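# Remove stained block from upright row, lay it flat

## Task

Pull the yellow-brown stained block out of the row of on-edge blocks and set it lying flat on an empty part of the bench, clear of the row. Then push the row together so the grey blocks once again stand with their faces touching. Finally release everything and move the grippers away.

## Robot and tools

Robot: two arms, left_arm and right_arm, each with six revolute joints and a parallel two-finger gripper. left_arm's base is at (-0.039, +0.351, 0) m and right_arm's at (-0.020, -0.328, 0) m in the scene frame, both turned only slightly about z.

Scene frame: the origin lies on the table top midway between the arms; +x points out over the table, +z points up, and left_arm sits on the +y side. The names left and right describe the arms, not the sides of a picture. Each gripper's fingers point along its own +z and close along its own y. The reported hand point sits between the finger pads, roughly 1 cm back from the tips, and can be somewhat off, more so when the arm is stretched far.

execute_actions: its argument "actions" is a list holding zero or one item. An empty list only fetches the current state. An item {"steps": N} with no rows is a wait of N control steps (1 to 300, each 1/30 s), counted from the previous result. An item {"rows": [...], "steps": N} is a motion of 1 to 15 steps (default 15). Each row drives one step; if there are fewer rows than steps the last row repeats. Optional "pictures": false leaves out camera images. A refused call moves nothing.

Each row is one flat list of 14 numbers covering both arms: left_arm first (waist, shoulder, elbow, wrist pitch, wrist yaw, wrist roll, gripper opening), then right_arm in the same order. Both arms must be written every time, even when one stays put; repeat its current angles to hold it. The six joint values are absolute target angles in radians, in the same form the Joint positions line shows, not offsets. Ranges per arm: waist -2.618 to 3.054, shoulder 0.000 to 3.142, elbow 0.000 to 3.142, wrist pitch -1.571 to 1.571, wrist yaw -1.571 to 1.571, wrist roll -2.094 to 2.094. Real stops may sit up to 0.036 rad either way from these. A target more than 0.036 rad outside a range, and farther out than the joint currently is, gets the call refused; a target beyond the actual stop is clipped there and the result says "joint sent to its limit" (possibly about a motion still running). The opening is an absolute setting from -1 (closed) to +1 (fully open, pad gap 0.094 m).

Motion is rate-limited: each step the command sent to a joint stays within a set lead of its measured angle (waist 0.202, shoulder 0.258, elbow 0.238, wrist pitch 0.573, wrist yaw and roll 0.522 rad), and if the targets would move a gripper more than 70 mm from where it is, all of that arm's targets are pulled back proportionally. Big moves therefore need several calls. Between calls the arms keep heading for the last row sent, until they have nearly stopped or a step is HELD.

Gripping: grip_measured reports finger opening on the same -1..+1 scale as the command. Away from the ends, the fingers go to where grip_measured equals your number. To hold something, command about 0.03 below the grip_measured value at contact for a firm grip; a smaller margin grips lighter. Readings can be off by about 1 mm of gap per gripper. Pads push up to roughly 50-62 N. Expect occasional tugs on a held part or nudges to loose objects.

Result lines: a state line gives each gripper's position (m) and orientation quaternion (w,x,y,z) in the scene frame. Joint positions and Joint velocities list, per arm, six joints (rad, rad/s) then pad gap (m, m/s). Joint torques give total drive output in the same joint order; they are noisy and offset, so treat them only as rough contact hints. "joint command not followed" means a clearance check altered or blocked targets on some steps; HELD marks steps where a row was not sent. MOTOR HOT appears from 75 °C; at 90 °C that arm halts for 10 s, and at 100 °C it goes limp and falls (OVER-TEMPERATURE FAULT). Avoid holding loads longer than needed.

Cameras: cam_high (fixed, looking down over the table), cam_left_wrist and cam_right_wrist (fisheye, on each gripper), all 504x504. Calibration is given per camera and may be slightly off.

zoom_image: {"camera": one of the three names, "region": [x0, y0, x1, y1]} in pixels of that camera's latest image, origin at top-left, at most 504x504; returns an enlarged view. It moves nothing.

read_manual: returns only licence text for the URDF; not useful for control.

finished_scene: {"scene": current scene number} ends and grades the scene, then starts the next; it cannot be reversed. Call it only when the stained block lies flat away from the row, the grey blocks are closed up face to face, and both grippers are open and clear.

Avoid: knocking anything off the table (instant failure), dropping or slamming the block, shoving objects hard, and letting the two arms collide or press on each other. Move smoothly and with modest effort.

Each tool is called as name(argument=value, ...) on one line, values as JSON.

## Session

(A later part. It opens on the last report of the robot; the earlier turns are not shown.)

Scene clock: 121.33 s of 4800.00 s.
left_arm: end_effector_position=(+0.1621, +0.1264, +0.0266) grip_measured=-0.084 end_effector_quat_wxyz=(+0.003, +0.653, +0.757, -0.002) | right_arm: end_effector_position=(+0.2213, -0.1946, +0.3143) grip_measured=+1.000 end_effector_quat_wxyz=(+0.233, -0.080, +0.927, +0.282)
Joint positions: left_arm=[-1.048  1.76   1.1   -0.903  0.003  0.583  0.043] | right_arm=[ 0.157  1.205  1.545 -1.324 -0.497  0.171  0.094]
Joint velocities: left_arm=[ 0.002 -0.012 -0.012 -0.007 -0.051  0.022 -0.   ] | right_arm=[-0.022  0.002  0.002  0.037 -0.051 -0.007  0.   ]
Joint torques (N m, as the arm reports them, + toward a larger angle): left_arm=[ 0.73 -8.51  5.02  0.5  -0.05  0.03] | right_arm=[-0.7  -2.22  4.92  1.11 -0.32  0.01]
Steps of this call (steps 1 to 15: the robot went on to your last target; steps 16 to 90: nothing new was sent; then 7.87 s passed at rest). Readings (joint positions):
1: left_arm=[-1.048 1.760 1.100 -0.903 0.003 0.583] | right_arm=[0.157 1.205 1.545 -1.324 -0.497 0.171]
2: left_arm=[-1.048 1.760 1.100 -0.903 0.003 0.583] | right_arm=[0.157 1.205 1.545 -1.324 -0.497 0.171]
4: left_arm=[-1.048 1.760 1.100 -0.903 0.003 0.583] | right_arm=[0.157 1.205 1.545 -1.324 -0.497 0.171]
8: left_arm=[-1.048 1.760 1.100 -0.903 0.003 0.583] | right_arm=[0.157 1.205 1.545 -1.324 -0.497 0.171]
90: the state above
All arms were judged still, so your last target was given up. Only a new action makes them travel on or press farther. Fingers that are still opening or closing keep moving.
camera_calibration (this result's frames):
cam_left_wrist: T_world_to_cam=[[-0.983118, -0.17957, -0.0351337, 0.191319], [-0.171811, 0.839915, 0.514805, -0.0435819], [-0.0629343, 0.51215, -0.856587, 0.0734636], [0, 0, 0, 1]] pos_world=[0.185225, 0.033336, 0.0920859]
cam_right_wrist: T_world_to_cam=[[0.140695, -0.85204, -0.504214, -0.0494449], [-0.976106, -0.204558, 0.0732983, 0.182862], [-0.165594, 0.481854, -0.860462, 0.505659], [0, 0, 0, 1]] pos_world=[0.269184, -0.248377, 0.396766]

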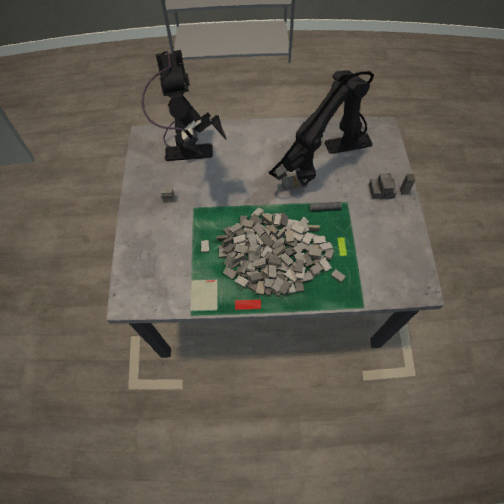

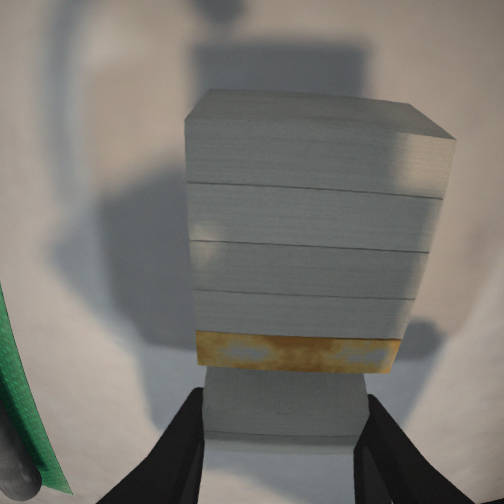

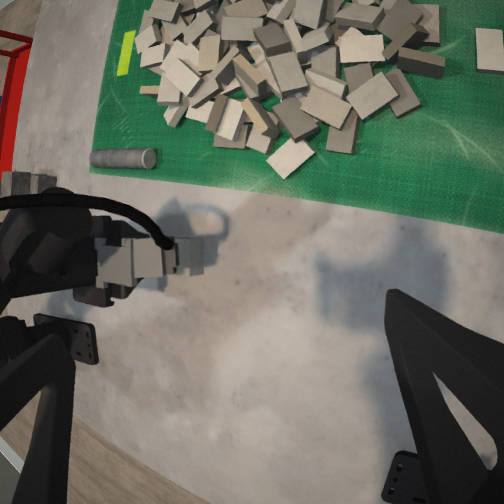

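execute_actions(actions=[{"rows":[[-1.042,1.736,1.091,-0.895,0,0.588,-0.12,0.15,1.205,1.545,-1.324,-0.501,0.171,1],[-1.045,1.743,1.095,-0.897,0,0.586,-0.11,0.15,1.205,1.545,-1.324,-0.501,0.171,1],[-1.048,1.75,1.1,-0.9,0,0.584,-0.1,0.15,1.205,1.545,-1.324,-0.501,0.171,1],[-1.048,1.75,1.1,-0.9,0,0.584,-0.09,0.15,1.205,1.545,-1.324,-0.501,0.171,1],[-1.048,1.75,1.1,-0.9,0,0.584,-0.08,0.15,1.205,1.545,-1.324,-0.501,0.171,1],[-1.048,1.75,1.1,-0.9,0,0.584,-0.065,0.15,1.205,1.545,-1.324,-0.501,0.171,1],[-1.048,1.75,1.1,-0.9,0,0.584,-0.045,0.15,1.205,1.545,-1.324,-0.501,0.171,1],[-1.048,1.75,1.1,-0.9,0,0.584,-0.02,0.15,1.205,1.545,-1.324,-0.501,0.171,1],[-1.048,1.75,1.1,-0.9,0,0.584,0.01,0.15,1.205,1.545,-1.324,-0.501,0.171,1],[-1.048,1.75,1.104,-0.9,0,0.584,0.04,0.15,1.205,1.545,-1.324,-0.501,0.171,1],[-1.048,1.75,1.108,-0.9,0,0.584,0.08,0.15,1.205,1.545,-1.324,-0.501,0.171,1],[-1.05,1.75,1.112,-0.9,0,0.584,0.11,0.15,1.205,1.545,-1.324,-0.501,0.171,1],[-1.052,1.752,1.116,-0.902,0,0.582,0.14,0.15,1.205,1.545,-1.324,-0.501,0.171,1],[-1.054,1.754,1.12,-0.904,0,0.58,0.16,0.15,1.205,1.545,-1.324,-0.501,0.171,1],[-1.056,1.756,1.124,-0.906,0,0.578,0.17,0.15,1.205,1.545,-1.324,-0.501,0.171,1]],"steps":15}], pictures=false)

execute_actions(actions=[{"rows":[[-1.058,1.76,1.13,-0.909,0,0.576,0.17,0.15,1.205,1.545,-1.324,-0.501,0.171,1],[-1.061,1.765,1.137,-0.912,0,0.573,0.17,0.15,1.205,1.545,-1.324,-0.501,0.171,1],[-1.064,1.771,1.145,-0.915,0,0.57,0.17,0.15,1.205,1.545,-1.324,-0.501,0.171,1],[-1.068,1.778,1.154,-0.918,0,0.566,0.17,0.15,1.205,1.545,-1.324,-0.501,0.171,1],[-1.072,1.785,1.163,-0.921,0,0.562,0.17,0.15,1.205,1.545,-1.324,-0.501,0.171,1],[-1.076,1.792,1.172,-0.924,0,0.558,0.17,0.15,1.205,1.545,-1.324,-0.501,0.171,1],[-1.08,1.799,1.181,-0.926,0,0.554,0.17,0.15,1.205,1.545,-1.324,-0.501,0.171,1],[-1.084,1.806,1.19,-0.928,0,0.55,0.17,0.15,1.205,1.545,-1.324,-0.501,0.171,1],[-1.088,1.813,1.199,-0.93,0,0.546,0.17,0.15,1.205,1.545,-1.324,-0.501,0.171,1],[-1.092,1.82,1.207,-0.931,0,0.542,0.17,0.15,1.205,1.545,-1.324,-0.501,0.171,1],[-1.095,1.826,1.214,-0.932,0,0.538,0.17,0.15,1.205,1.545,-1.324,-0.501,0.171,1],[-1.098,1.831,1.22,-0.933,0,0.535,0.17,0.15,1.205,1.545,-1.324,-0.501,0.171,1],[-1.101,1.836,1.225,-0.934,0,0.532,0.17,0.15,1.205,1.545,-1.324,-0.501,0.171,1],[-1.103,1.84,1.228,-0.934,0,0.53,0.17,0.15,1.205,1.545,-1.324,-0.501,0.171,1],[-1.104,1.843,1.229,-0.934,0,0.528,0.17,0.15,1.205,1.545,-1.324,-0.501,0.171,1]],"steps":15}], pictures=false)

execute_actions(actions=[{"steps":10}])

Scene clock: 143.20 s of 4800.00 s.
left_arm: end_effector_position=(+0.1621, +0.1264, +0.0266) grip_measured=+0.163 end_effector_quat_wxyz=(+0.003, +0.653, +0.757, -0.002) | right_arm: end_effector_position=(+0.2213, -0.1946, +0.3143) grip_measured=+1.000 end_effector_quat_wxyz=(+0.233, -0.080, +0.927, +0.282)
Joint positions: left_arm=[-1.048  1.76   1.1   -0.903  0.003  0.583  0.055] | right_arm=[ 0.157  1.205  1.545 -1.324 -0.497  0.171  0.094]
Joint velocities: left_arm=[-0.007 -0.027  0.002 -0.051  0.037  0.007  0.013] | right_arm=[-0.007 -0.007 -0.032  0.037 -0.007  0.051  0.   ]
Joint torques (N m, as the arm reports them, + toward a larger angle): left_arm=[-0.67 -6.72  7.42  0.45 -0.05 -0.06] | right_arm=[-0.63 -2.2   4.95  1.1  -0.32  0.01]
Steps of this call (steps 1 to 90: nothing new was sent; then 18.37 s passed at rest; steps 91 to 105: all 15 steps of this action). Readings (joint positions):
91: left_arm=[-1.048 1.760 1.100 -0.903 0.003 0.583] | right_arm=[0.157 1.205 1.545 -1.324 -0.497 0.171]
92: left_arm=[-1.048 1.760 1.100 -0.903 0.003 0.583] | right_arm=[0.157 1.205 1.545 -1.324 -0.497 0.171]
94: left_arm=[-1.048 1.760 1.100 -0.903 0.003 0.583] | right_arm=[0.157 1.205 1.545 -1.324 -0.497 0.171]
98: left_arm=[-1.048 1.760 1.100 -0.903 0.003 0.583] | right_arm=[0.157 1.205 1.545 -1.324 -0.497 0.171]
105: the state above

Scene clock: 143.70 s of 4800.00 s.
left_arm: end_effector_position=(+0.1672, +0.0994, +0.0296) grip_measured=+0.168 end_effector_quat_wxyz=(+0.011, +0.656, +0.754, -0.002) | right_arm: end_effector_position=(+0.2213, -0.1946, +0.3143) grip_measured=+1.000 end_effector_quat_wxyz=(+0.233, -0.080, +0.927, +0.282)
Joint positions: left_arm=[-1.093  1.827  1.196 -0.917  0.001  0.546  0.055] | right_arm=[ 0.157  1.205  1.545 -1.324 -0.497  0.171  0.094]
Joint velocities: left_arm=[-0.076  0.125  0.09  -0.051  0.007 -0.139 -0.001] | right_arm=[-0.017 -0.002 -0.002 -0.066  0.051 -0.007  0.   ]
Joint torques (N m, as the arm reports them, + toward a larger angle): left_arm=[-0.87 -6.29  8.    0.35 -0.02 -0.06] | right_arm=[-0.71 -2.21  4.92  1.11 -0.32  0.  ]
Steps of this call (steps 1 to 15: all 15 steps of this action). Readings (joint positions):
1: left_arm=[-1.048 1.760 1.100 -0.903 0.002 0.583] | right_arm=[0.157 1.205 1.545 -1.324 -0.497 0.171]
2: left_arm=[-1.048 1.760 1.100 -0.903 0.002 0.582] | right_arm=[0.157 1.205 1.545 -1.324 -0.497 0.171]
4: left_arm=[-1.050 1.762 1.107 -0.909 0.002 0.580] | right_arm=[0.157 1.205 1.545 -1.324 -0.497 0.171]
8: left_arm=[-1.066 1.782 1.145 -0.915 0.001 0.569] | right_arm=[0.157 1.205 1.545 -1.324 -0.497 0.171]
15: the state above

Scene clock: 144.03 s of 4800.00 s.
left_arm: end_effector_position=(+0.1657, +0.0995, +0.0278) grip_measured=+0.168 end_effector_quat_wxyz=(+0.006, +0.654, +0.757, -0.002) | right_arm: end_effector_position=(+0.2213, -0.1946, +0.3143) grip_measured=+1.000 end_effector_quat_wxyz=(+0.233, -0.080, +0.927, +0.282)
Joint positions: left_arm=[-1.096  1.835  1.199 -0.923  0.001  0.535  0.055] | right_arm=[ 0.157  1.205  1.545 -1.324 -0.497  0.171  0.094]
Joint velocities: left_arm=[-0.002 -0.002 -0.007 -0.022  0.051 -0.066 -0.   ] | right_arm=[-0.002 -0.012 -0.002  0.007  0.007 -0.095  0.   ]
Joint torques (N m, as the arm reports them, + toward a larger angle): left_arm=[-0.61 -6.32  8.3   0.46 -0.02 -0.04] | right_arm=[-0.69 -2.2   4.92  1.12 -0.32  0.02]
Steps of this call (steps 1 to 10: the robot went on to your last target). Readings (joint positions):
1: left_arm=[-1.095 1.830 1.198 -0.917 0.001 0.544] | right_arm=[0.157 1.205 1.545 -1.324 -0.497 0.171]
2: left_arm=[-1.095 1.832 1.199 -0.917 0.001 0.542] | right_arm=[0.157 1.205 1.545 -1.324 -0.497 0.171]
4: left_arm=[-1.096 1.834 1.199 -0.919 0.001 0.539] | right_arm=[0.157 1.205 1.545 -1.324 -0.497 0.171]
8: left_arm=[-1.096 1.835 1.199 -0.922 0.001 0.536] | right_arm=[0.157 1.205 1.545 -1.324 -0.497 0.171]
10: the state above
camera_calibration (this result's frames):
cam_left_wrist: T_world_to_cam=[[-0.983026, -0.179314, -0.0388184, 0.190147], [-0.173688, 0.841401, 0.511739, -0.0207489], [-0.0591, 0.509795, -0.858264, 0.088195], [0, 0, 0, 1]] pos_world=[0.188528, 0.00659279, 0.0936938]
cam_right_wrist: T_world_to_cam=[[0.140695, -0.85204, -0.504214, -0.0494449], [-0.976106, -0.204558, 0.0732983, 0.182862], [-0.165594, 0.481854, -0.860462, 0.505659], [0, 0, 0, 1]] pos_world=[0.269184, -0.248377, 0.396766]

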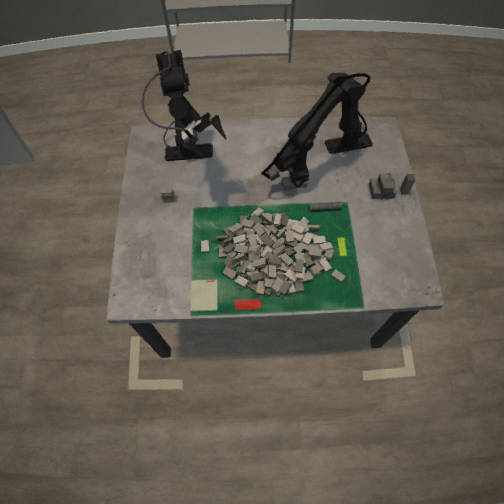

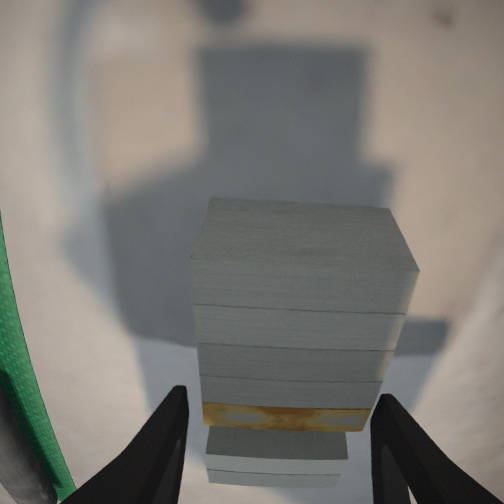

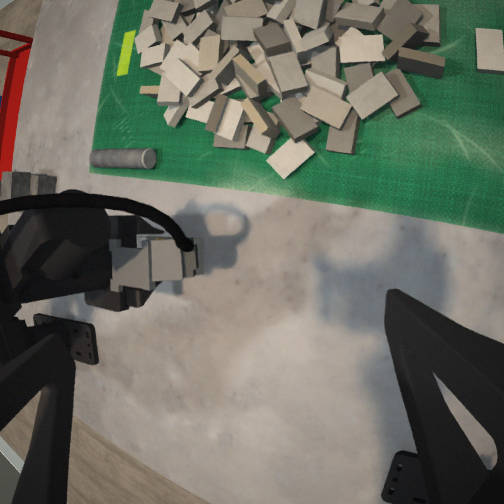

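zoom_image(camera="cam_left_wrist", region=[150, 340, 420, 504])

Region (150, 340, 420, 504) of cam_left_wrist's 504x504 image, scaled by 1.867, with more detail than that image has; it fills the top 306 rows of this view, and the rest is white.

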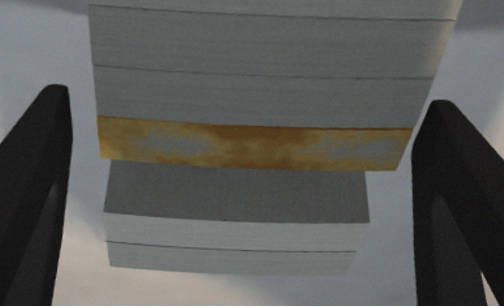

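execute_actions(actions=[{"rows":[[-1.1,1.85,1.225,-0.932,0,0.53,0.14,0.15,1.205,1.545,-1.324,-0.501,0.171,1],[-1.098,1.854,1.22,-0.93,0,0.532,0.11,0.15,1.205,1.545,-1.324,-0.501,0.171,1],[-1.097,1.854,1.215,-0.928,0,0.534,0.08,0.15,1.205,1.545,-1.324,-0.501,0.171,1],[-1.096,1.848,1.21,-0.926,0,0.535,0.05,0.15,1.205,1.545,-1.324,-0.501,0.171,1],[-1.096,1.843,1.21,-0.925,0,0.535,0.02,0.15,1.205,1.545,-1.324,-0.501,0.171,1],[-1.096,1.84,1.21,-0.925,0,0.535,-0.005,0.15,1.205,1.545,-1.324,-0.501,0.171,1],[-1.096,1.838,1.21,-0.925,0,0.535,-0.025,0.15,1.205,1.545,-1.324,-0.501,0.171,1],[-1.096,1.836,1.21,-0.925,0,0.535,-0.04,0.15,1.205,1.545,-1.324,-0.501,0.171,1],[-1.096,1.834,1.21,-0.925,0,0.535,-0.055,0.15,1.205,1.545,-1.324,-0.501,0.171,1],[-1.096,1.832,1.21,-0.925,0,0.535,-0.065,0.15,1.205,1.545,-1.324,-0.501,0.171,1],[-1.096,1.83,1.21,-0.925,0,0.535,-0.075,0.15,1.205,1.545,-1.324,-0.501,0.171,1],[-1.096,1.83,1.21,-0.925,0,0.535,-0.085,0.15,1.205,1.545,-1.324,-0.501,0.171,1],[-1.096,1.83,1.21,-0.925,0,0.535,-0.097,0.15,1.205,1.545,-1.324,-0.501,0.171,1],[-1.096,1.83,1.21,-0.925,0,0.535,-0.11,0.15,1.205,1.545,-1.324,-0.501,0.171,1],[-1.096,1.83,1.21,-0.925,0,0.535,-0.12,0.15,1.205,1.545,-1.324,-0.501,0.171,1]],"steps":15}])

Scene clock: 171.90 s of 4800.00 s.
left_arm: end_effector_position=(+0.1656, +0.0997, +0.0278) grip_measured=-0.096 end_effector_quat_wxyz=(+0.006, +0.653, +0.757, -0.001) | right_arm: end_effector_position=(+0.2213, -0.1946, +0.3143) grip_measured=+1.000 end_effector_quat_wxyz=(+0.233, -0.080, +0.927, +0.282)
Joint positions: left_arm=[-1.096  1.835  1.199 -0.923  0.001  0.534  0.042] | right_arm=[ 0.157  1.205  1.545 -1.324 -0.497  0.171  0.094]
Joint velocities: left_arm=[-0.007 -0.012  0.002  0.037  0.022 -0.022 -0.002] | right_arm=[-0.002 -0.002 -0.042 -0.022 -0.022 -0.007  0.   ]
Joint torques (N m, as the arm reports them, + toward a larger angle): left_arm=[-0.02 -7.29  6.9   0.47 -0.06  0.  ] | right_arm=[-0.64 -2.24  4.89  1.11 -0.31  0.01]
Steps of this call (steps 1 to 30: the robot went on to your last target; steps 31 to 90: nothing new was sent; then 24.37 s passed at rest; steps 91 to 105: all 15 steps of this action). Readings (joint positions):
91: left_arm=[-1.096 1.835 1.199 -0.923 0.001 0.534] | right_arm=[0.157 1.205 1.545 -1.324 -0.497 0.171]
92: left_arm=[-1.096 1.835 1.199 -0.923 0.001 0.534] | right_arm=[0.157 1.205 1.545 -1.324 -0.497 0.171]
94: left_arm=[-1.096 1.835 1.199 -0.923 0.001 0.534] | right_arm=[0.157 1.205 1.545 -1.324 -0.497 0.171]
98: left_arm=[-1.096 1.835 1.199 -0.923 0.001 0.534] | right_arm=[0.157 1.205 1.545 -1.324 -0.497 0.171]
105: the state above
camera_calibration (this result's frames):
cam_left_wrist: T_world_to_cam=[[-0.98277, -0.180791, -0.038436, 0.19015], [-0.174718, 0.840837, 0.512315, -0.0206819], [-0.0603034, 0.510203, -0.857937, 0.0882606], [0, 0, 0, 1]] pos_world=[0.188583, 0.00673673, 0.0936263]
cam_right_wrist: T_world_to_cam=[[0.140695, -0.85204, -0.504214, -0.0494449], [-0.976106, -0.204558, 0.0732983, 0.182862], [-0.165594, 0.481854, -0.860462, 0.505659], [0, 0, 0, 1]] pos_world=[0.269184, -0.248377, 0.396766]

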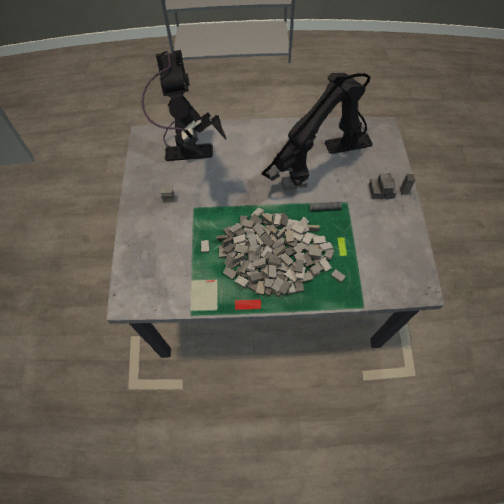

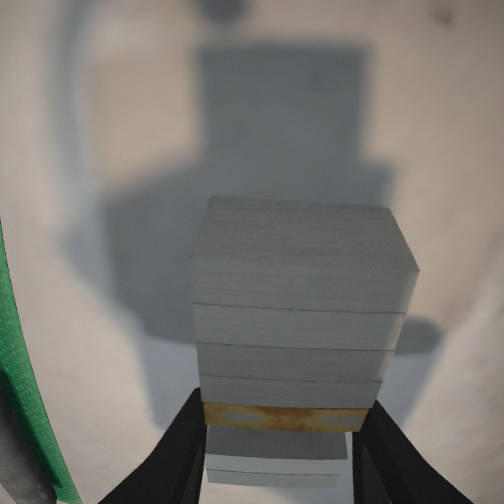

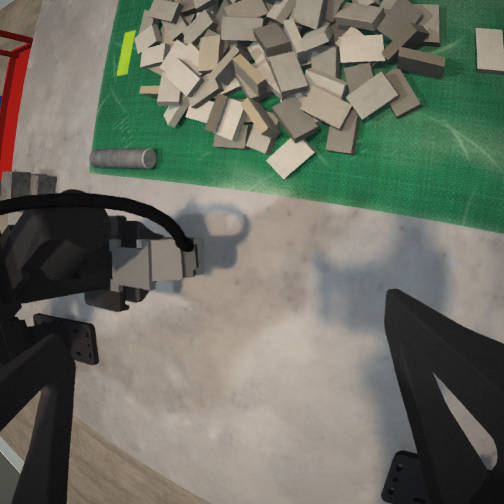

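execute_actions(actions=[{"rows":[[-1.096,1.822,1.21,-0.931,0,0.535,-0.13,0.15,1.205,1.545,-1.324,-0.501,0.171,1],[-1.096,1.814,1.21,-0.936,0,0.535,-0.13,0.15,1.205,1.545,-1.324,-0.501,0.171,1],[-1.096,1.807,1.21,-0.941,0,0.535,-0.13,0.15,1.205,1.545,-1.324,-0.501,0.171,1],[-1.096,1.801,1.21,-0.945,0,0.535,-0.13,0.15,1.205,1.545,-1.324,-0.501,0.171,1],[-1.096,1.794,1.21,-0.949,0,0.535,-0.13,0.15,1.205,1.545,-1.324,-0.501,0.171,1],[-1.096,1.786,1.21,-0.954,0,0.535,-0.13,0.15,1.205,1.545,-1.324,-0.501,0.171,1],[-1.096,1.777,1.21,-0.959,0,0.535,-0.13,0.15,1.205,1.545,-1.324,-0.501,0.171,1],[-1.096,1.767,1.21,-0.964,0,0.535,-0.13,0.15,1.205,1.545,-1.324,-0.501,0.171,1],[-1.096,1.756,1.21,-0.969,0,0.535,-0.13,0.15,1.205,1.545,-1.324,-0.501,0.171,1],[-1.096,1.745,1.21,-0.973,0,0.535,-0.13,0.15,1.205,1.545,-1.324,-0.501,0.171,1],[-1.096,1.733,1.21,-0.977,0,0.535,-0.13,0.15,1.205,1.545,-1.324,-0.501,0.171,1],[-1.096,1.72,1.21,-0.98,0,0.535,-0.13,0.15,1.205,1.545,-1.324,-0.501,0.171,1],[-1.096,1.706,1.21,-0.982,0,0.535,-0.13,0.15,1.205,1.545,-1.324,-0.501,0.171,1],[-1.096,1.692,1.21,-0.983,0,0.535,-0.13,0.15,1.205,1.545,-1.324,-0.501,0.171,1],[-1.096,1.68,1.21,-0.983,0,0.535,-0.13,0.15,1.205,1.545,-1.324,-0.501,0.171,1]],"steps":15}])

Scene clock: 236.00 s of 4800.00 s.
left_arm: end_effector_position=(+0.1640, +0.1016, +0.0575) grip_measured=-0.096 end_effector_quat_wxyz=(+0.034, +0.653, +0.757, -0.007) | right_arm: end_effector_position=(+0.2213, -0.1946, +0.3143) grip_measured=+1.000 end_effector_quat_wxyz=(+0.233, -0.080, +0.927, +0.282)
Joint positions: left_arm=[-1.096  1.735  1.199 -0.964  0.001  0.534  0.042] | right_arm=[ 0.157  1.205  1.545 -1.324 -0.497  0.171  0.094]
Joint velocities: left_arm=[-0.012 -0.408 -0.002 -0.125 -0.081  0.051 -0.001] | right_arm=[ 0.012  0.002 -0.007  0.081 -0.051  0.037  0.   ]
Joint torques (N m, as the arm reports them, + toward a larger angle): left_arm=[ 0.01 -8.63  6.92  0.53 -0.05  0.  ] | right_arm=[-0.71 -2.22  4.92  1.11 -0.31  0.  ]
Steps of this call (steps 1 to 15: the robot went on to your last target; steps 16 to 90: nothing new was sent; then 60.60 s passed at rest; steps 91 to 105: all 15 steps of this action). Readings (joint positions):
91: left_arm=[-1.096 1.835 1.199 -0.923 0.001 0.534] | right_arm=[0.157 1.205 1.545 -1.324 -0.497 0.171]
92: left_arm=[-1.096 1.835 1.199 -0.923 0.001 0.534] | right_arm=[0.157 1.205 1.545 -1.324 -0.497 0.171]
94: left_arm=[-1.096 1.835 1.199 -0.925 0.001 0.534] | right_arm=[0.157 1.205 1.545 -1.324 -0.497 0.171]
98: left_arm=[-1.096 1.823 1.199 -0.937 0.001 0.534] | right_arm=[0.157 1.205 1.545 -1.324 -0.497 0.171]
105: the state above
camera_calibration (this result's frames):
cam_left_wrist: T_world_to_cam=[[-0.980828, -0.183185, -0.0664847, 0.191631], [-0.192841, 0.863173, 0.466632, -0.0344622], [-0.0280921, 0.470506, -0.881949, 0.112765], [0, 0, 0, 1]] pos_world=[0.184479, 0.0117939, 0.128275]
cam_right_wrist: T_world_to_cam=[[0.140695, -0.85204, -0.504214, -0.0494449], [-0.976106, -0.204558, 0.0732983, 0.182862], [-0.165594, 0.481854, -0.860462, 0.505659], [0, 0, 0, 1]] pos_world=[0.269184, -0.248377, 0.396766]

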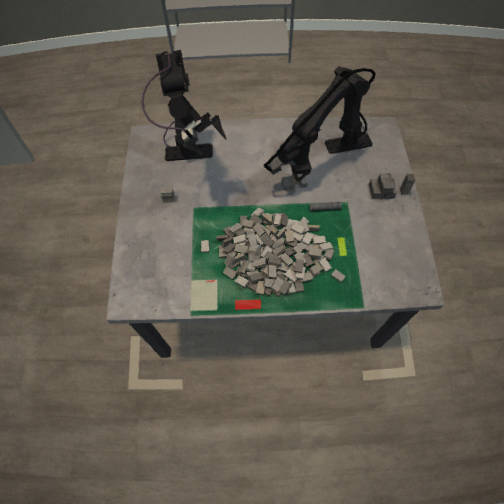

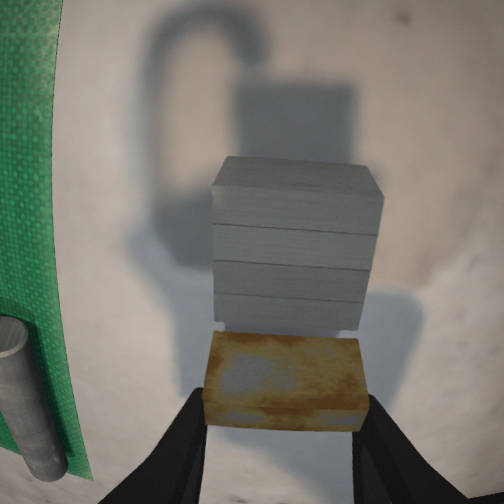

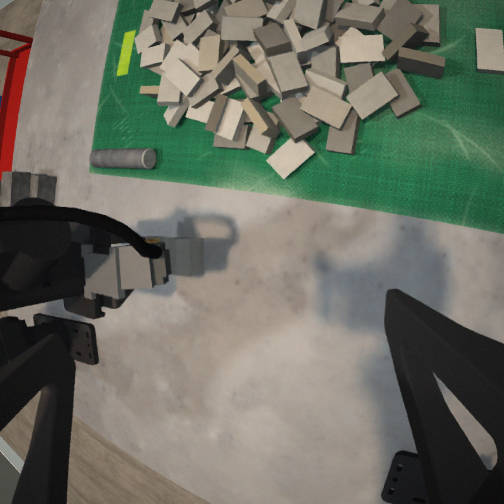

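execute_actions(actions=[{"rows":[[-1.105,1.68,1.208,-0.974,0,0.529,-0.13,0.15,1.205,1.545,-1.324,-0.501,0.171,1],[-1.106,1.68,1.206,-0.969,0,0.527,-0.13,0.15,1.205,1.545,-1.324,-0.501,0.171,1],[-1.11,1.68,1.204,-0.962,0,0.523,-0.13,0.15,1.205,1.545,-1.324,-0.501,0.171,1],[-1.114,1.68,1.202,-0.952,0,0.517,-0.13,0.15,1.205,1.545,-1.324,-0.501,0.171,1],[-1.119,1.68,1.2,-0.939,0,0.51,-0.13,0.15,1.205,1.545,-1.324,-0.501,0.171,1],[-1.126,1.68,1.198,-0.924,0,0.501,-0.13,0.15,1.205,1.545,-1.324,-0.501,0.171,1],[-1.134,1.68,1.196,-0.906,0,0.49,-0.13,0.15,1.205,1.545,-1.324,-0.501,0.171,1],[-1.143,1.68,1.194,-0.885,0,0.479,-0.13,0.15,1.205,1.545,-1.324,-0.501,0.171,1],[-1.152,1.68,1.192,-0.861,0,0.466,-0.13,0.15,1.205,1.545,-1.324,-0.501,0.171,1],[-1.163,1.68,1.19,-0.836,0,0.452,-0.13,0.15,1.205,1.545,-1.324,-0.501,0.171,1],[-1.175,1.68,1.189,-0.808,0,0.436,-0.13,0.15,1.205,1.545,-1.324,-0.501,0.171,1],[-1.187,1.68,1.187,-0.777,0,0.42,-0.13,0.15,1.205,1.545,-1.324,-0.501,0.171,1],[-1.2,1.68,1.183,-0.745,0,0.402,-0.13,0.15,1.205,1.545,-1.324,-0.501,0.171,1],[-1.214,1.68,1.178,-0.711,0,0.384,-0.13,0.15,1.205,1.545,-1.324,-0.501,0.171,1],[-1.229,1.68,1.171,-0.675,0,0.365,-0.13,0.15,1.205,1.545,-1.324,-0.501,0.171,1]],"steps":15}], pictures=false)

execute_actions(actions=[{"rows":[[-1.244,1.68,1.163,-0.637,0,0.345,-0.13,0.15,1.205,1.545,-1.324,-0.501,0.171,1],[-1.259,1.68,1.153,-0.597,0,0.325,-0.13,0.15,1.205,1.545,-1.324,-0.501,0.171,1],[-1.274,1.68,1.142,-0.556,0,0.304,-0.13,0.15,1.205,1.545,-1.324,-0.501,0.171,1],[-1.29,1.68,1.13,-0.514,0,0.283,-0.13,0.15,1.205,1.545,-1.324,-0.501,0.171,1],[-1.306,1.68,1.117,-0.471,0,0.262,-0.13,0.15,1.205,1.545,-1.324,-0.501,0.171,1],[-1.322,1.68,1.102,-0.427,0,0.241,-0.13,0.15,1.205,1.545,-1.324,-0.501,0.171,1],[-1.338,1.68,1.087,-0.383,0,0.22,-0.13,0.15,1.205,1.545,-1.324,-0.501,0.171,1],[-1.353,1.68,1.071,-0.337,0,0.199,-0.13,0.15,1.205,1.545,-1.324,-0.501,0.171,1],[-1.368,1.68,1.054,-0.292,0,0.179,-0.13,0.15,1.205,1.545,-1.324,-0.501,0.171,1],[-1.383,1.68,1.036,-0.246,0,0.159,-0.13,0.15,1.205,1.545,-1.324,-0.501,0.171,1],[-1.398,1.68,1.017,-0.2,0,0.14,-0.13,0.15,1.205,1.545,-1.324,-0.501,0.171,1],[-1.412,1.68,0.998,-0.155,0,0.122,-0.13,0.15,1.205,1.545,-1.324,-0.501,0.171,1],[-1.425,1.68,0.979,-0.109,0,0.104,-0.13,0.15,1.205,1.545,-1.324,-0.501,0.171,1],[-1.437,1.68,0.96,-0.065,0,0.088,-0.13,0.15,1.205,1.545,-1.324,-0.501,0.171,1],[-1.449,1.68,0.94,-0.021,0,0.072,-0.13,0.15,1.205,1.545,-1.324,-0.501,0.171,1]],"steps":15}], pictures=false)

execute_actions(actions=[{"rows":[[-1.46,1.684,0.92,0.022,0,0.058,-0.13,0.15,1.205,1.545,-1.324,-0.501,0.171,1],[-1.469,1.688,0.901,0.064,0,0.045,-0.13,0.15,1.205,1.545,-1.324,-0.501,0.171,1],[-1.478,1.692,0.882,0.105,0,0.034,-0.13,0.15,1.205,1.545,-1.324,-0.501,0.171,1],[-1.486,1.696,0.863,0.145,0,0.023,-0.13,0.15,1.205,1.545,-1.324,-0.501,0.171,1],[-1.493,1.7,0.844,0.183,0,0.014,-0.13,0.15,1.205,1.545,-1.324,-0.501,0.171,1],[-1.498,1.704,0.826,0.219,0,0.007,-0.13,0.15,1.205,1.545,-1.324,-0.501,0.171,1],[-1.502,1.707,0.809,0.253,0,0.001,-0.13,0.15,1.205,1.545,-1.324,-0.501,0.171,1],[-1.506,1.71,0.793,0.285,0,-0.003,-0.13,0.15,1.205,1.545,-1.324,-0.501,0.171,1],[-1.507,1.712,0.778,0.316,0,-0.005,-0.13,0.15,1.205,1.545,-1.324,-0.501,0.171,1],[-1.508,1.714,0.763,0.344,0,-0.006,-0.13,0.15,1.205,1.545,-1.324,-0.501,0.171,1],[-1.508,1.7165,0.75,0.369,0,-0.006,-0.13,0.15,1.205,1.545,-1.324,-0.501,0.171,1],[-1.508,1.72,0.738,0.393,0,-0.006,-0.13,0.15,1.205,1.545,-1.324,-0.501,0.171,1],[-1.508,1.7245,0.727,0.414,0,-0.006,-0.13,0.15,1.205,1.545,-1.324,-0.501,0.171,1],[-1.508,1.73,0.717,0.432,0,-0.006,-0.13,0.15,1.205,1.545,-1.324,-0.501,0.171,1],[-1.508,1.7364,0.709,0.447,0,-0.006,-0.13,0.15,1.205,1.545,-1.324,-0.501,0.171,1]],"steps":15}], pictures=false)

execute_actions(actions=[{"rows":[[-1.508,1.7436,0.702,0.46,0,-0.006,-0.13,0.15,1.205,1.545,-1.324,-0.501,0.171,1],[-1.508,1.7513,0.697,0.47,0,-0.006,-0.13,0.15,1.205,1.545,-1.324,-0.501,0.171,1],[-1.508,1.7593,0.693,0.477,0,-0.006,-0.13,0.15,1.205,1.545,-1.324,-0.501,0.171,1],[-1.508,1.7675,0.691,0.482,0,-0.006,-0.13,0.15,1.205,1.545,-1.324,-0.501,0.171,1],[-1.508,1.7757,0.69,0.483,0,-0.006,-0.13,0.15,1.205,1.545,-1.324,-0.501,0.171,1],[-1.508,1.7837,0.69,0.483,0,-0.006,-0.13,0.15,1.205,1.545,-1.324,-0.501,0.171,1],[-1.508,1.7914,0.69,0.483,0,-0.006,-0.13,0.15,1.205,1.545,-1.324,-0.501,0.171,1],[-1.508,1.7986,0.69,0.483,0,-0.006,-0.13,0.15,1.205,1.545,-1.324,-0.501,0.171,1],[-1.508,1.8052,0.69,0.483,0,-0.006,-0.13,0.15,1.205,1.545,-1.324,-0.501,0.171,1],[-1.508,1.811,0.69,0.483,0,-0.006,-0.13,0.15,1.205,1.545,-1.324,-0.501,0.171,1],[-1.508,1.8159,0.69,0.483,0,-0.006,-0.13,0.15,1.205,1.545,-1.324,-0.501,0.171,1],[-1.508,1.8198,0.69,0.483,0,-0.006,-0.13,0.15,1.205,1.545,-1.324,-0.501,0.171,1],[-1.508,1.8226,0.69,0.483,0,-0.006,-0.13,0.15,1.205,1.545,-1.324,-0.501,0.171,1],[-1.508,1.8244,0.69,0.483,0,-0.006,-0.13,0.15,1.205,1.545,-1.324,-0.501,0.171,1],[-1.508,1.825,0.69,0.483,0,-0.006,-0.13,0.15,1.205,1.545,-1.324,-0.501,0.171,1]],"steps":15}])

Scene clock: 273.07 s of 4800.00 s.
left_arm: end_effector_position=(+0.1572, +0.0579, +0.0678) grip_measured=-0.096 end_effector_quat_wxyz=(+0.111, +0.648, +0.753, -0.027) | right_arm: end_effector_position=(+0.2213, -0.1946, +0.3143) grip_measured=+1.000 end_effector_quat_wxyz=(+0.233, -0.080, +0.927, +0.282)
Joint positions: left_arm=[-1.194  1.702  1.179 -0.819 -0.008  0.434  0.042] | right_arm=[ 0.157  1.205  1.545 -1.324 -0.497  0.171  0.094]
Joint velocities: left_arm=[-0.374 -0.012 -0.007  0.813  0.022 -0.432 -0.   ] | right_arm=[ 0.002 -0.002 -0.017 -0.007  0.022  0.022  0.   ]
Joint torques (N m, as the arm reports them, + toward a larger angle): left_arm=[-0.97 -8.17  5.69  1.02  0.07 -0.08] | right_arm=[-0.68 -2.19  4.91  1.11 -0.31  0.01]
Steps of this call (steps 1 to 30: the robot went on to your last target; steps 31 to 120: nothing new was sent; then 32.57 s passed at rest; steps 121 to 135: all 15 steps of this action). Readings (joint positions):
121: left_arm=[-1.090 1.702 1.179 -1.000 -0.009 0.534] | right_arm=[0.157 1.205 1.545 -1.324 -0.497 0.171]
122: left_arm=[-1.091 1.702 1.179 -0.999 -0.009 0.534] | right_arm=[0.157 1.205 1.545 -1.324 -0.497 0.171]
124: left_arm=[-1.097 1.702 1.179 -0.992 -0.009 0.532] | right_arm=[0.157 1.205 1.545 -1.324 -0.497 0.171]
128: left_arm=[-1.118 1.702 1.179 -0.960 -0.009 0.513] | right_arm=[0.157 1.205 1.545 -1.324 -0.497 0.171]
135: the state above

Scene clock: 273.57 s of 4800.00 s.
left_arm: end_effector_position=(+0.1090, -0.0434, +0.0604) grip_measured=-0.096 end_effector_quat_wxyz=(+0.262, +0.602, +0.739, -0.151) | right_arm: end_effector_position=(+0.2213, -0.1946, +0.3143) grip_measured=+1.000 end_effector_quat_wxyz=(+0.233, -0.080, +0.927, +0.282)
Joint positions: left_arm=[-1.422  1.702  0.98  -0.233 -0.004  0.155  0.042] | right_arm=[ 0.157  1.205  1.545 -1.324 -0.497  0.171  0.094]
Joint velocities: left_arm=[-0.374  0.002 -0.579  1.297 -0.007 -0.549 -0.001] | right_arm=[ 0.012 -0.002  0.007  0.037 -0.007 -0.022  0.   ]
Joint torques (N m, as the arm reports them, + toward a larger angle): left_arm=[-0.55 -8.22  6.08  1.55  0.07 -0.05] | right_arm=[-0.68 -2.21  4.94  1.11 -0.32  0.01]
Steps of this call (steps 1 to 15: all 15 steps of this action). Readings (joint positions):
1: left_arm=[-1.208 1.702 1.179 -0.790 -0.008 0.419] | right_arm=[0.157 1.205 1.545 -1.324 -0.497 0.171]
2: left_arm=[-1.223 1.702 1.175 -0.756 -0.008 0.402] | right_arm=[0.157 1.205 1.545 -1.324 -0.497 0.171]
4: left_arm=[-1.254 1.702 1.161 -0.682 -0.008 0.366] | right_arm=[0.157 1.205 1.545 -1.324 -0.497 0.171]
8: left_arm=[-1.318 1.702 1.107 -0.527 -0.006 0.289] | right_arm=[0.157 1.205 1.545 -1.324 -0.497 0.171]
15: the state above

Scene clock: 274.07 s of 4800.00 s.
left_arm: end_effector_position=(+0.0817, -0.0700, +0.0532) grip_measured=-0.096 end_effector_quat_wxyz=(+0.347, +0.546, +0.717, -0.258) | right_arm: end_effector_position=(+0.2213, -0.1946, +0.3143) grip_measured=+1.000 end_effector_quat_wxyz=(+0.233, -0.080, +0.927, +0.282)
Joint positions: left_arm=[-1.501  1.718  0.734  0.308 -0.002  0.009  0.042] | right_arm=[ 0.157  1.205  1.545 -1.324 -0.497  0.171  0.094]
Joint velocities: left_arm=[-0.007  0.173 -0.261  0.696  0.007 -0.095  0.   ] | right_arm=[-0.002 -0.007  0.012 -0.051 -0.022 -0.066  0.   ]
Joint torques (N m, as the arm reports them, + toward a larger angle): left_arm=[-0.62 -5.8   5.56  1.94  0.03 -0.05] | right_arm=[-0.67 -2.23  4.94  1.1  -0.32  0.  ]
Steps of this call (steps 1 to 15: all 15 steps of this action). Readings (joint positions):
1: left_arm=[-1.434 1.702 0.960 -0.190 -0.004 0.137] | right_arm=[0.157 1.205 1.545 -1.324 -0.497 0.171]
2: left_arm=[-1.446 1.702 0.940 -0.148 -0.004 0.120] | right_arm=[0.157 1.205 1.545 -1.324 -0.497 0.171]
4: left_arm=[-1.465 1.702 0.902 -0.064 -0.003 0.090] | right_arm=[0.157 1.205 1.545 -1.324 -0.497 0.171]
8: left_arm=[-1.493 1.702 0.827 0.091 -0.002 0.043] | right_arm=[0.157 1.205 1.545 -1.324 -0.497 0.171]
15: the state above

Scene clock: 274.57 s of 4800.00 s.
left_arm: end_effector_position=(+0.0816, -0.0696, +0.0225) grip_measured=-0.096 end_effector_quat_wxyz=(+0.342, +0.544, +0.722, -0.257) | right_arm: end_effector_position=(+0.2213, -0.1946, +0.3143) grip_measured=+1.000 end_effector_quat_wxyz=(+0.233, -0.080, +0.927, +0.282)
Joint positions: left_arm=[-1.501  1.819  0.698  0.433 -0.002 -0.     0.042] | right_arm=[ 0.157  1.205  1.545 -1.324 -0.497  0.171  0.094]
Joint velocities: left_arm=[ 0.007  0.081 -0.007  0.066 -0.037  0.022  0.   ] | right_arm=[-0.007  0.012  0.012  0.037  0.022 -0.037  0.   ]
Joint torques (N m, as the arm reports them, + toward a larger angle): left_arm=[-0.59 -6.31  4.99  2.04  0.05 -0.06] | right_arm=[-0.69 -2.19  4.95  1.11 -0.31  0.01]
Steps of this call (steps 1 to 15: all 15 steps of this action). Readings (joint positions):
1: left_arm=[-1.501 1.725 0.725 0.330 -0.002 0.007] | right_arm=[0.157 1.205 1.545 -1.324 -0.497 0.171]
2: left_arm=[-1.501 1.732 0.717 0.350 -0.002 0.006] | right_arm=[0.157 1.205 1.545 -1.324 -0.497 0.171]
4: left_arm=[-1.501 1.748 0.706 0.382 -0.002 0.003] | right_arm=[0.157 1.205 1.545 -1.324 -0.497 0.171]
8: left_arm=[-1.501 1.782 0.698 0.416 -0.002 0.001] | right_arm=[0.157 1.205 1.545 -1.324 -0.497 0.171]
15: the state above
camera_calibration (this result's frames):
cam_left_wrist: T_world_to_cam=[[-0.947266, -0.320431, 0.00348631, 0.0632381], [-0.30376, 0.894411, -0.328266, 0.142849], [0.102068, -0.312014, -0.944579, 0.0964616], [0, 0, 0, 1]] pos_world=[0.0934493, -0.0774047, 0.137788]
cam_right_wrist: T_world_to_cam=[[0.140695, -0.85204, -0.504214, -0.0494449], [-0.976106, -0.204558, 0.0732983, 0.182862], [-0.165594, 0.481854, -0.860462, 0.505659], [0, 0, 0, 1]] pos_world=[0.269184, -0.248377, 0.396766]

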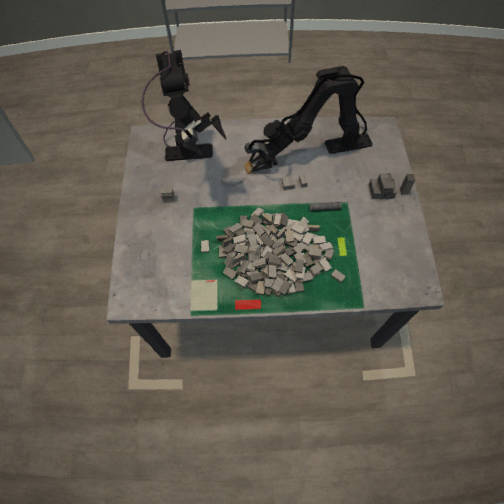

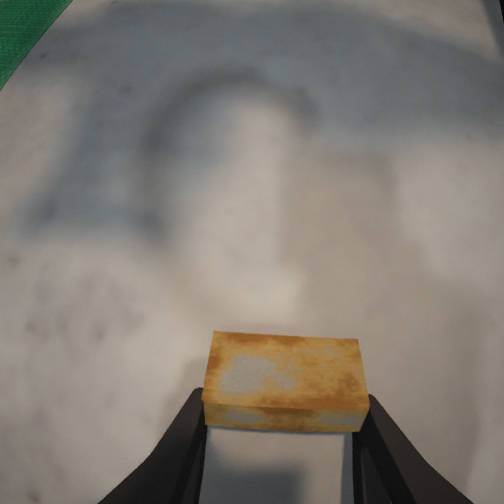

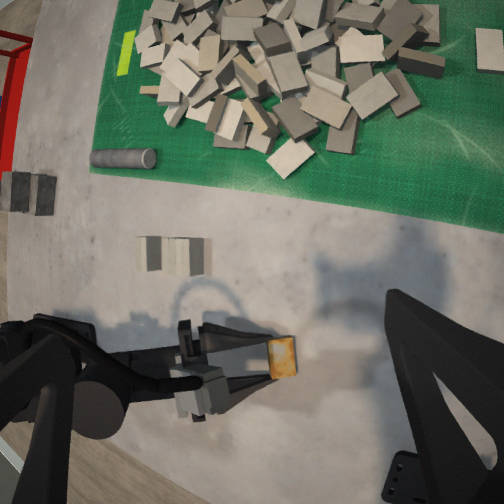

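execute_actions(actions=[{"rows":[[-1.505,1.825,0.695,0.476,0,-0.003,-0.13,0.15,1.205,1.545,-1.324,-0.501,0.171,1],[-1.503,1.825,0.698,0.469,0,-0.001,-0.13,0.15,1.205,1.545,-1.324,-0.501,0.171,1],[-1.501,1.825,0.7,0.462,0,0,-0.13,0.15,1.205,1.545,-1.324,-0.501,0.171,1],[-1.501,1.825,0.7,0.456,0,0,-0.13,0.15,1.205,1.545,-1.324,-0.501,0.171,1],[-1.501,1.825,0.7,0.451,0,0,-0.13,0.15,1.205,1.545,-1.324,-0.501,0.171,1],[-1.501,1.825,0.7,0.447,0,0,-0.13,0.15,1.205,1.545,-1.324,-0.501,0.171,1],[-1.501,1.825,0.7,0.443,0,0,-0.13,0.15,1.205,1.545,-1.324,-0.501,0.171,1],[-1.501,1.825,0.7,0.44,0,0,-0.13,0.15,1.205,1.545,-1.324,-0.501,0.171,1],[-1.501,1.825,0.7,0.437,0,0,-0.13,0.15,1.205,1.545,-1.324,-0.501,0.171,1],[-1.501,1.825,0.7,0.434,0,0,-0.13,0.15,1.205,1.545,-1.324,-0.501,0.171,1],[-1.501,1.825,0.7,0.432,0,0,-0.13,0.15,1.205,1.545,-1.324,-0.501,0.171,1],[-1.501,1.825,0.7,0.43,0,0,-0.13,0.15,1.205,1.545,-1.324,-0.501,0.171,1],[-1.501,1.825,0.7,0.428,0,0,-0.13,0.15,1.205,1.545,-1.324,-0.501,0.171,1],[-1.501,1.825,0.7,0.426,0,0,-0.13,0.15,1.205,1.545,-1.324,-0.501,0.171,1],[-1.501,1.825,0.7,0.425,0,0,-0.13,0.15,1.205,1.545,-1.324,-0.501,0.171,1]],"steps":15}], pictures=false)

execute_actions(actions=[{"steps":10}], pictures=false)

Scene clock: 285.83 s of 4800.00 s.
left_arm: end_effector_position=(+0.0814, -0.0691, +0.0212) grip_measured=-0.096 end_effector_quat_wxyz=(+0.340, +0.545, +0.722, -0.256) | right_arm: end_effector_position=(+0.2213, -0.1946, +0.3143) grip_measured=+1.000 end_effector_quat_wxyz=(+0.233, -0.080, +0.927, +0.282)
Joint positions: left_arm=[-1.501  1.821  0.698  0.432 -0.002 -0.001  0.042] | right_arm=[ 0.157  1.205  1.545 -1.324 -0.497  0.171  0.094]
Joint velocities: left_arm=[ 0.002 -0.007  0.002  0.022  0.022 -0.007 -0.   ] | right_arm=[-0.002 -0.002 -0.007  0.051 -0.037  0.022  0.   ]
Joint torques (N m, as the arm reports them, + toward a larger angle): left_arm=[-0.08 -6.37  5.72  1.62  0.01 -0.01] | right_arm=[-0.65 -2.21  4.92  1.11 -0.32  0.  ]
Steps of this call (steps 1 to 15: the robot went on to your last target; steps 16 to 90: nothing new was sent; then 7.77 s passed at rest; steps 91 to 105: all 15 steps of this action). Readings (joint positions):
91: left_arm=[-1.501 1.821 0.698 0.442 -0.002 -0.001] | right_arm=[0.157 1.205 1.545 -1.324 -0.497 0.171]
92: left_arm=[-1.501 1.821 0.698 0.442 -0.002 -0.001] | right_arm=[0.157 1.205 1.545 -1.324 -0.497 0.171]
94: left_arm=[-1.501 1.821 0.698 0.442 -0.002 -0.001] | right_arm=[0.157 1.205 1.545 -1.324 -0.497 0.171]
98: left_arm=[-1.501 1.821 0.698 0.437 -0.002 -0.001] | right_arm=[0.157 1.205 1.545 -1.324 -0.497 0.171]
105: the state above

Scene clock: 286.17 s of 4800.00 s.
left_arm: end_effector_position=(+0.0814, -0.0691, +0.0212) grip_measured=-0.096 end_effector_quat_wxyz=(+0.340, +0.545, +0.722, -0.256) | right_arm: end_effector_position=(+0.2213, -0.1946, +0.3143) grip_measured=+1.000 end_effector_quat_wxyz=(+0.233, -0.080, +0.927, +0.282)
Joint positions: left_arm=[-1.501  1.821  0.698  0.432 -0.002 -0.001  0.042] | right_arm=[ 0.157  1.205  1.545 -1.324 -0.497  0.171  0.094]
Joint velocities: left_arm=[-0.007  0.002 -0.002 -0.037 -0.051  0.007 -0.   ] | right_arm=[-0.002 -0.007  0.012 -0.037 -0.037  0.007  0.   ]
Joint torques (N m, as the arm reports them, + toward a larger angle): left_arm=[ 0.1  -6.31  5.73  1.63  0.   -0.02] | right_arm=[-0.67 -2.24  4.97  1.11 -0.31  0.  ]
Steps of this call (steps 1 to 10: the robot went on to your last target). Readings (joint positions):
1: left_arm=[-1.501 1.821 0.698 0.432 -0.002 -0.001] | right_arm=[0.157 1.205 1.545 -1.324 -0.497 0.171]
2: left_arm=[-1.501 1.821 0.698 0.432 -0.002 -0.001] | right_arm=[0.157 1.205 1.545 -1.324 -0.497 0.171]
4: left_arm=[-1.501 1.821 0.698 0.432 -0.002 -0.001] | right_arm=[0.157 1.205 1.545 -1.324 -0.497 0.171]
8: left_arm=[-1.501 1.821 0.698 0.432 -0.002 -0.001] | right_arm=[0.157 1.205 1.545 -1.324 -0.497 0.171]
10: the state above

execute_actions(actions=[{"rows":[[-1.501,1.822,0.7,0.432,0,0,-0.12,0.15,1.205,1.545,-1.324,-0.501,0.171,1],[-1.501,1.82,0.7,0.438,0,0,-0.112,0.15,1.205,1.545,-1.324,-0.501,0.171,1],[-1.501,1.818,0.7,0.443,0,0,-0.106,0.15,1.205,1.545,-1.324,-0.501,0.171,1],[-1.501,1.816,0.7,0.447,0,0,-0.102,0.15,1.205,1.545,-1.324,-0.501,0.171,1],[-1.501,1.815,0.7,0.45,0,0,-0.099,0.15,1.205,1.545,-1.324,-0.501,0.171,1],[-1.501,1.815,0.7,0.45,0,0,-0.096,0.15,1.205,1.545,-1.324,-0.501,0.171,1],[-1.501,1.815,0.7,0.45,0,0,-0.094,0.15,1.205,1.545,-1.324,-0.501,0.171,1],[-1.501,1.815,0.7,0.45,0,0,-0.092,0.15,1.205,1.545,-1.324,-0.501,0.171,1],[-1.501,1.815,0.7,0.45,0,0,-0.09,0.15,1.205,1.545,-1.324,-0.501,0.171,1],[-1.501,1.815,0.7,0.45,0,0,-0.088,0.15,1.205,1.545,-1.324,-0.501,0.171,1],[-1.501,1.815,0.7,0.45,0,0,-0.085,0.15,1.205,1.545,-1.324,-0.501,0.171,1],[-1.501,1.815,0.7,0.45,0,0,-0.082,0.15,1.205,1.545,-1.324,-0.501,0.171,1],[-1.501,1.815,0.7,0.45,0,0,-0.078,0.15,1.205,1.545,-1.324,-0.501,0.171,1],[-1.501,1.815,0.7,0.45,0,0,-0.072,0.15,1.205,1.545,-1.324,-0.501,0.171,1],[-1.501,1.815,0.7,0.45,0,0,-0.06,0.15,1.205,1.545,-1.324,-0.501,0.171,1]],"steps":15}])

Scene clock: 297.17 s of 4800.00 s.
left_arm: end_effector_position=(+0.0814, -0.0691, +0.0212) grip_measured=-0.061 end_effector_quat_wxyz=(+0.340, +0.545, +0.722, -0.256) | right_arm: end_effector_position=(+0.2213, -0.1946, +0.3143) grip_measured=+1.000 end_effector_quat_wxyz=(+0.233, -0.080, +0.927, +0.282)
Joint positions: left_arm=[-1.501  1.821  0.698  0.432 -0.002 -0.001  0.044] | right_arm=[ 0.157  1.205  1.545 -1.324 -0.497  0.171  0.094]
Joint velocities: left_arm=[-0.002  0.007 -0.017  0.007 -0.051 -0.037  0.005] | right_arm=[-0.002 -0.007 -0.002 -0.007 -0.037 -0.022  0.   ]
Joint torques (N m, as the arm reports them, + toward a larger angle): left_arm=[ 0.09 -6.88  5.7   1.8   0.03 -0.01] | right_arm=[-0.63 -2.22  4.99  1.1  -0.31  0.01]
Steps of this call (steps 1 to 15: the robot went on to your last target; steps 16 to 90: nothing new was sent; then 7.50 s passed at rest; steps 91 to 105: all 15 steps of this action). Readings (joint positions):
91: left_arm=[-1.501 1.821 0.698 0.432 -0.002 -0.001] | right_arm=[0.157 1.205 1.545 -1.324 -0.497 0.171]
92: left_arm=[-1.501 1.821 0.698 0.432 -0.002 -0.001] | right_arm=[0.157 1.205 1.545 -1.324 -0.497 0.171]
94: left_arm=[-1.501 1.821 0.698 0.432 -0.002 -0.001] | right_arm=[0.157 1.205 1.545 -1.324 -0.497 0.171]
98: left_arm=[-1.501 1.821 0.698 0.432 -0.002 -0.001] | right_arm=[0.157 1.205 1.545 -1.324 -0.497 0.171]
105: the state above
camera_calibration (this result's frames):
cam_left_wrist: T_world_to_cam=[[-0.947183, -0.320673, 0.00359219, 0.0632395], [-0.30441, 0.895509, -0.324652, 0.142054], [0.10089, -0.308598, -0.945827, 0.0957934], [0, 0, 0, 1]] pos_world=[0.0934774, -0.0773699, 0.136495]
cam_right_wrist: T_world_to_cam=[[0.140695, -0.85204, -0.504214, -0.0494449], [-0.976106, -0.204558, 0.0732983, 0.182862], [-0.165594, 0.481854, -0.860462, 0.505659], [0, 0, 0, 1]] pos_world=[0.269184, -0.248377, 0.396766]

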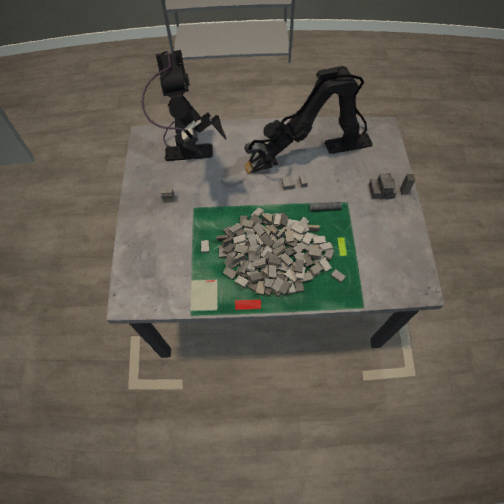

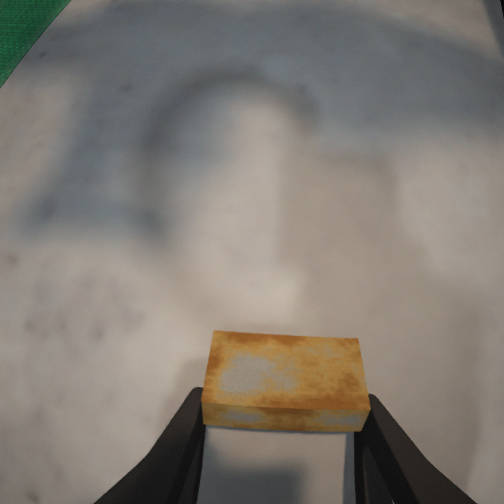

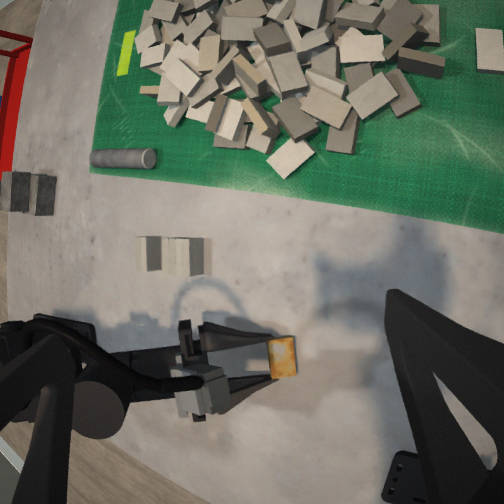

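execute_actions(actions=[{"rows":[[-1.501,1.815,0.7,0.45,0,0,-0.05,0.15,1.205,1.545,-1.324,-0.501,0.171,1],[-1.501,1.815,0.7,0.45,0,0,-0.035,0.15,1.205,1.545,-1.324,-0.501,0.171,1],[-1.501,1.815,0.7,0.45,0,0,-0.015,0.15,1.205,1.545,-1.324,-0.501,0.171,1],[-1.501,1.815,0.7,0.45,0,0,0.01,0.15,1.205,1.545,-1.324,-0.501,0.171,1],[-1.501,1.813,0.7,0.45,0,0,0.04,0.15,1.205,1.545,-1.324,-0.501,0.171,1],[-1.501,1.811,0.7,0.45,0,0,0.08,0.15,1.205,1.545,-1.324,-0.501,0.171,1],[-1.501,1.809,0.7,0.45,0,0,0.12,0.15,1.205,1.545,-1.324,-0.501,0.171,1],[-1.501,1.807,0.7,0.45,0,0,0.16,0.15,1.205,1.545,-1.324,-0.501,0.171,1],[-1.501,1.805,0.7,0.45,0,0,0.2,0.15,1.205,1.545,-1.324,-0.501,0.171,1]],"steps":10}])

zoom_image(camera="cam_right_wrist", region=[110, 210, 330, 400])

Scene clock: 303.03 s of 4800.00 s.
left_arm: end_effector_position=(+0.0814, -0.0691, +0.0212) grip_measured=+0.194 end_effector_quat_wxyz=(+0.340, +0.545, +0.722, -0.256) | right_arm: end_effector_position=(+0.2213, -0.1946, +0.3143) grip_measured=+1.000 end_effector_quat_wxyz=(+0.233, -0.080, +0.927, +0.282)
Joint positions: left_arm=[-1.501  1.821  0.698  0.432 -0.002 -0.001  0.056] | right_arm=[ 0.157  1.205  1.545 -1.324 -0.497  0.171  0.094]
Joint velocities: left_arm=[ 0.007 -0.002  0.002  0.037  0.125 -0.007  0.009] | right_arm=[-0.002 -0.007 -0.012  0.022 -0.022 -0.081  0.   ]
Joint torques (N m, as the arm reports them, + toward a larger angle): left_arm=[ 0.16 -7.66  5.78  1.79  0.08 -0.04] | right_arm=[-0.69 -2.2   4.95  1.11 -0.31  0.02]
Steps of this call (steps 1 to 15: the robot went on to your last target; steps 16 to 90: nothing new was sent; then 2.53 s passed at rest; steps 91 to 100: all 10 steps of this action). Readings (joint positions):
91: left_arm=[-1.501 1.821 0.698 0.432 -0.002 -0.001] | right_arm=[0.157 1.205 1.545 -1.324 -0.497 0.171]
92: left_arm=[-1.501 1.821 0.698 0.432 -0.002 -0.001] | right_arm=[0.157 1.205 1.545 -1.324 -0.497 0.171]
94: left_arm=[-1.501 1.821 0.698 0.432 -0.002 -0.001] | right_arm=[0.157 1.205 1.545 -1.324 -0.497 0.171]
98: left_arm=[-1.501 1.821 0.698 0.432 -0.002 -0.001] | right_arm=[0.157 1.205 1.545 -1.324 -0.497 0.171]
100: the state above
camera_calibration (this result's frames):
cam_left_wrist: T_world_to_cam=[[-0.947183, -0.320673, 0.00359219, 0.0632395], [-0.30441, 0.895509, -0.324652, 0.142054], [0.10089, -0.308598, -0.945827, 0.0957934], [0, 0, 0, 1]] pos_world=[0.0934774, -0.0773699, 0.136495]
cam_right_wrist: T_world_to_cam=[[0.140695, -0.85204, -0.504214, -0.0494449], [-0.976106, -0.204558, 0.0732983, 0.182862], [-0.165594, 0.481854, -0.860462, 0.505659], [0, 0, 0, 1]] pos_world=[0.269184, -0.248377, 0.396766]

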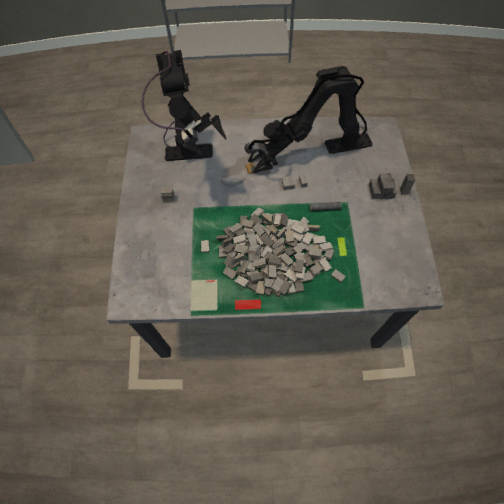

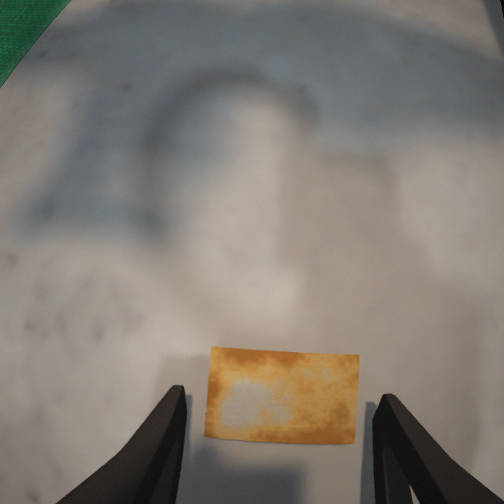

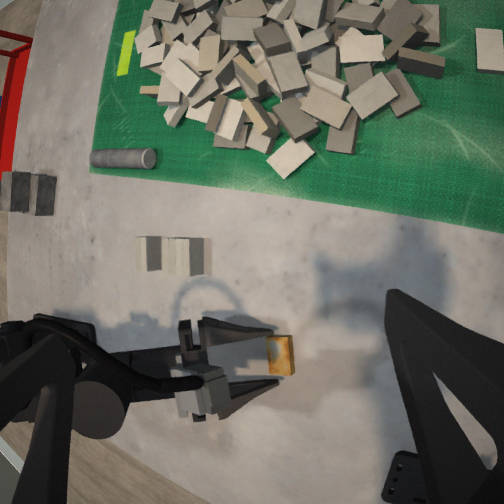

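Region (110, 210, 330, 400) of cam_right_wrist's 504x504 image, scaled by 2.291, with more detail than that image has; it fills the top 435 rows of this view, and the rest is white.

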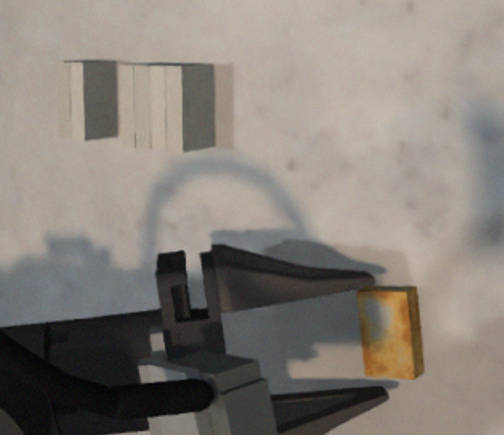

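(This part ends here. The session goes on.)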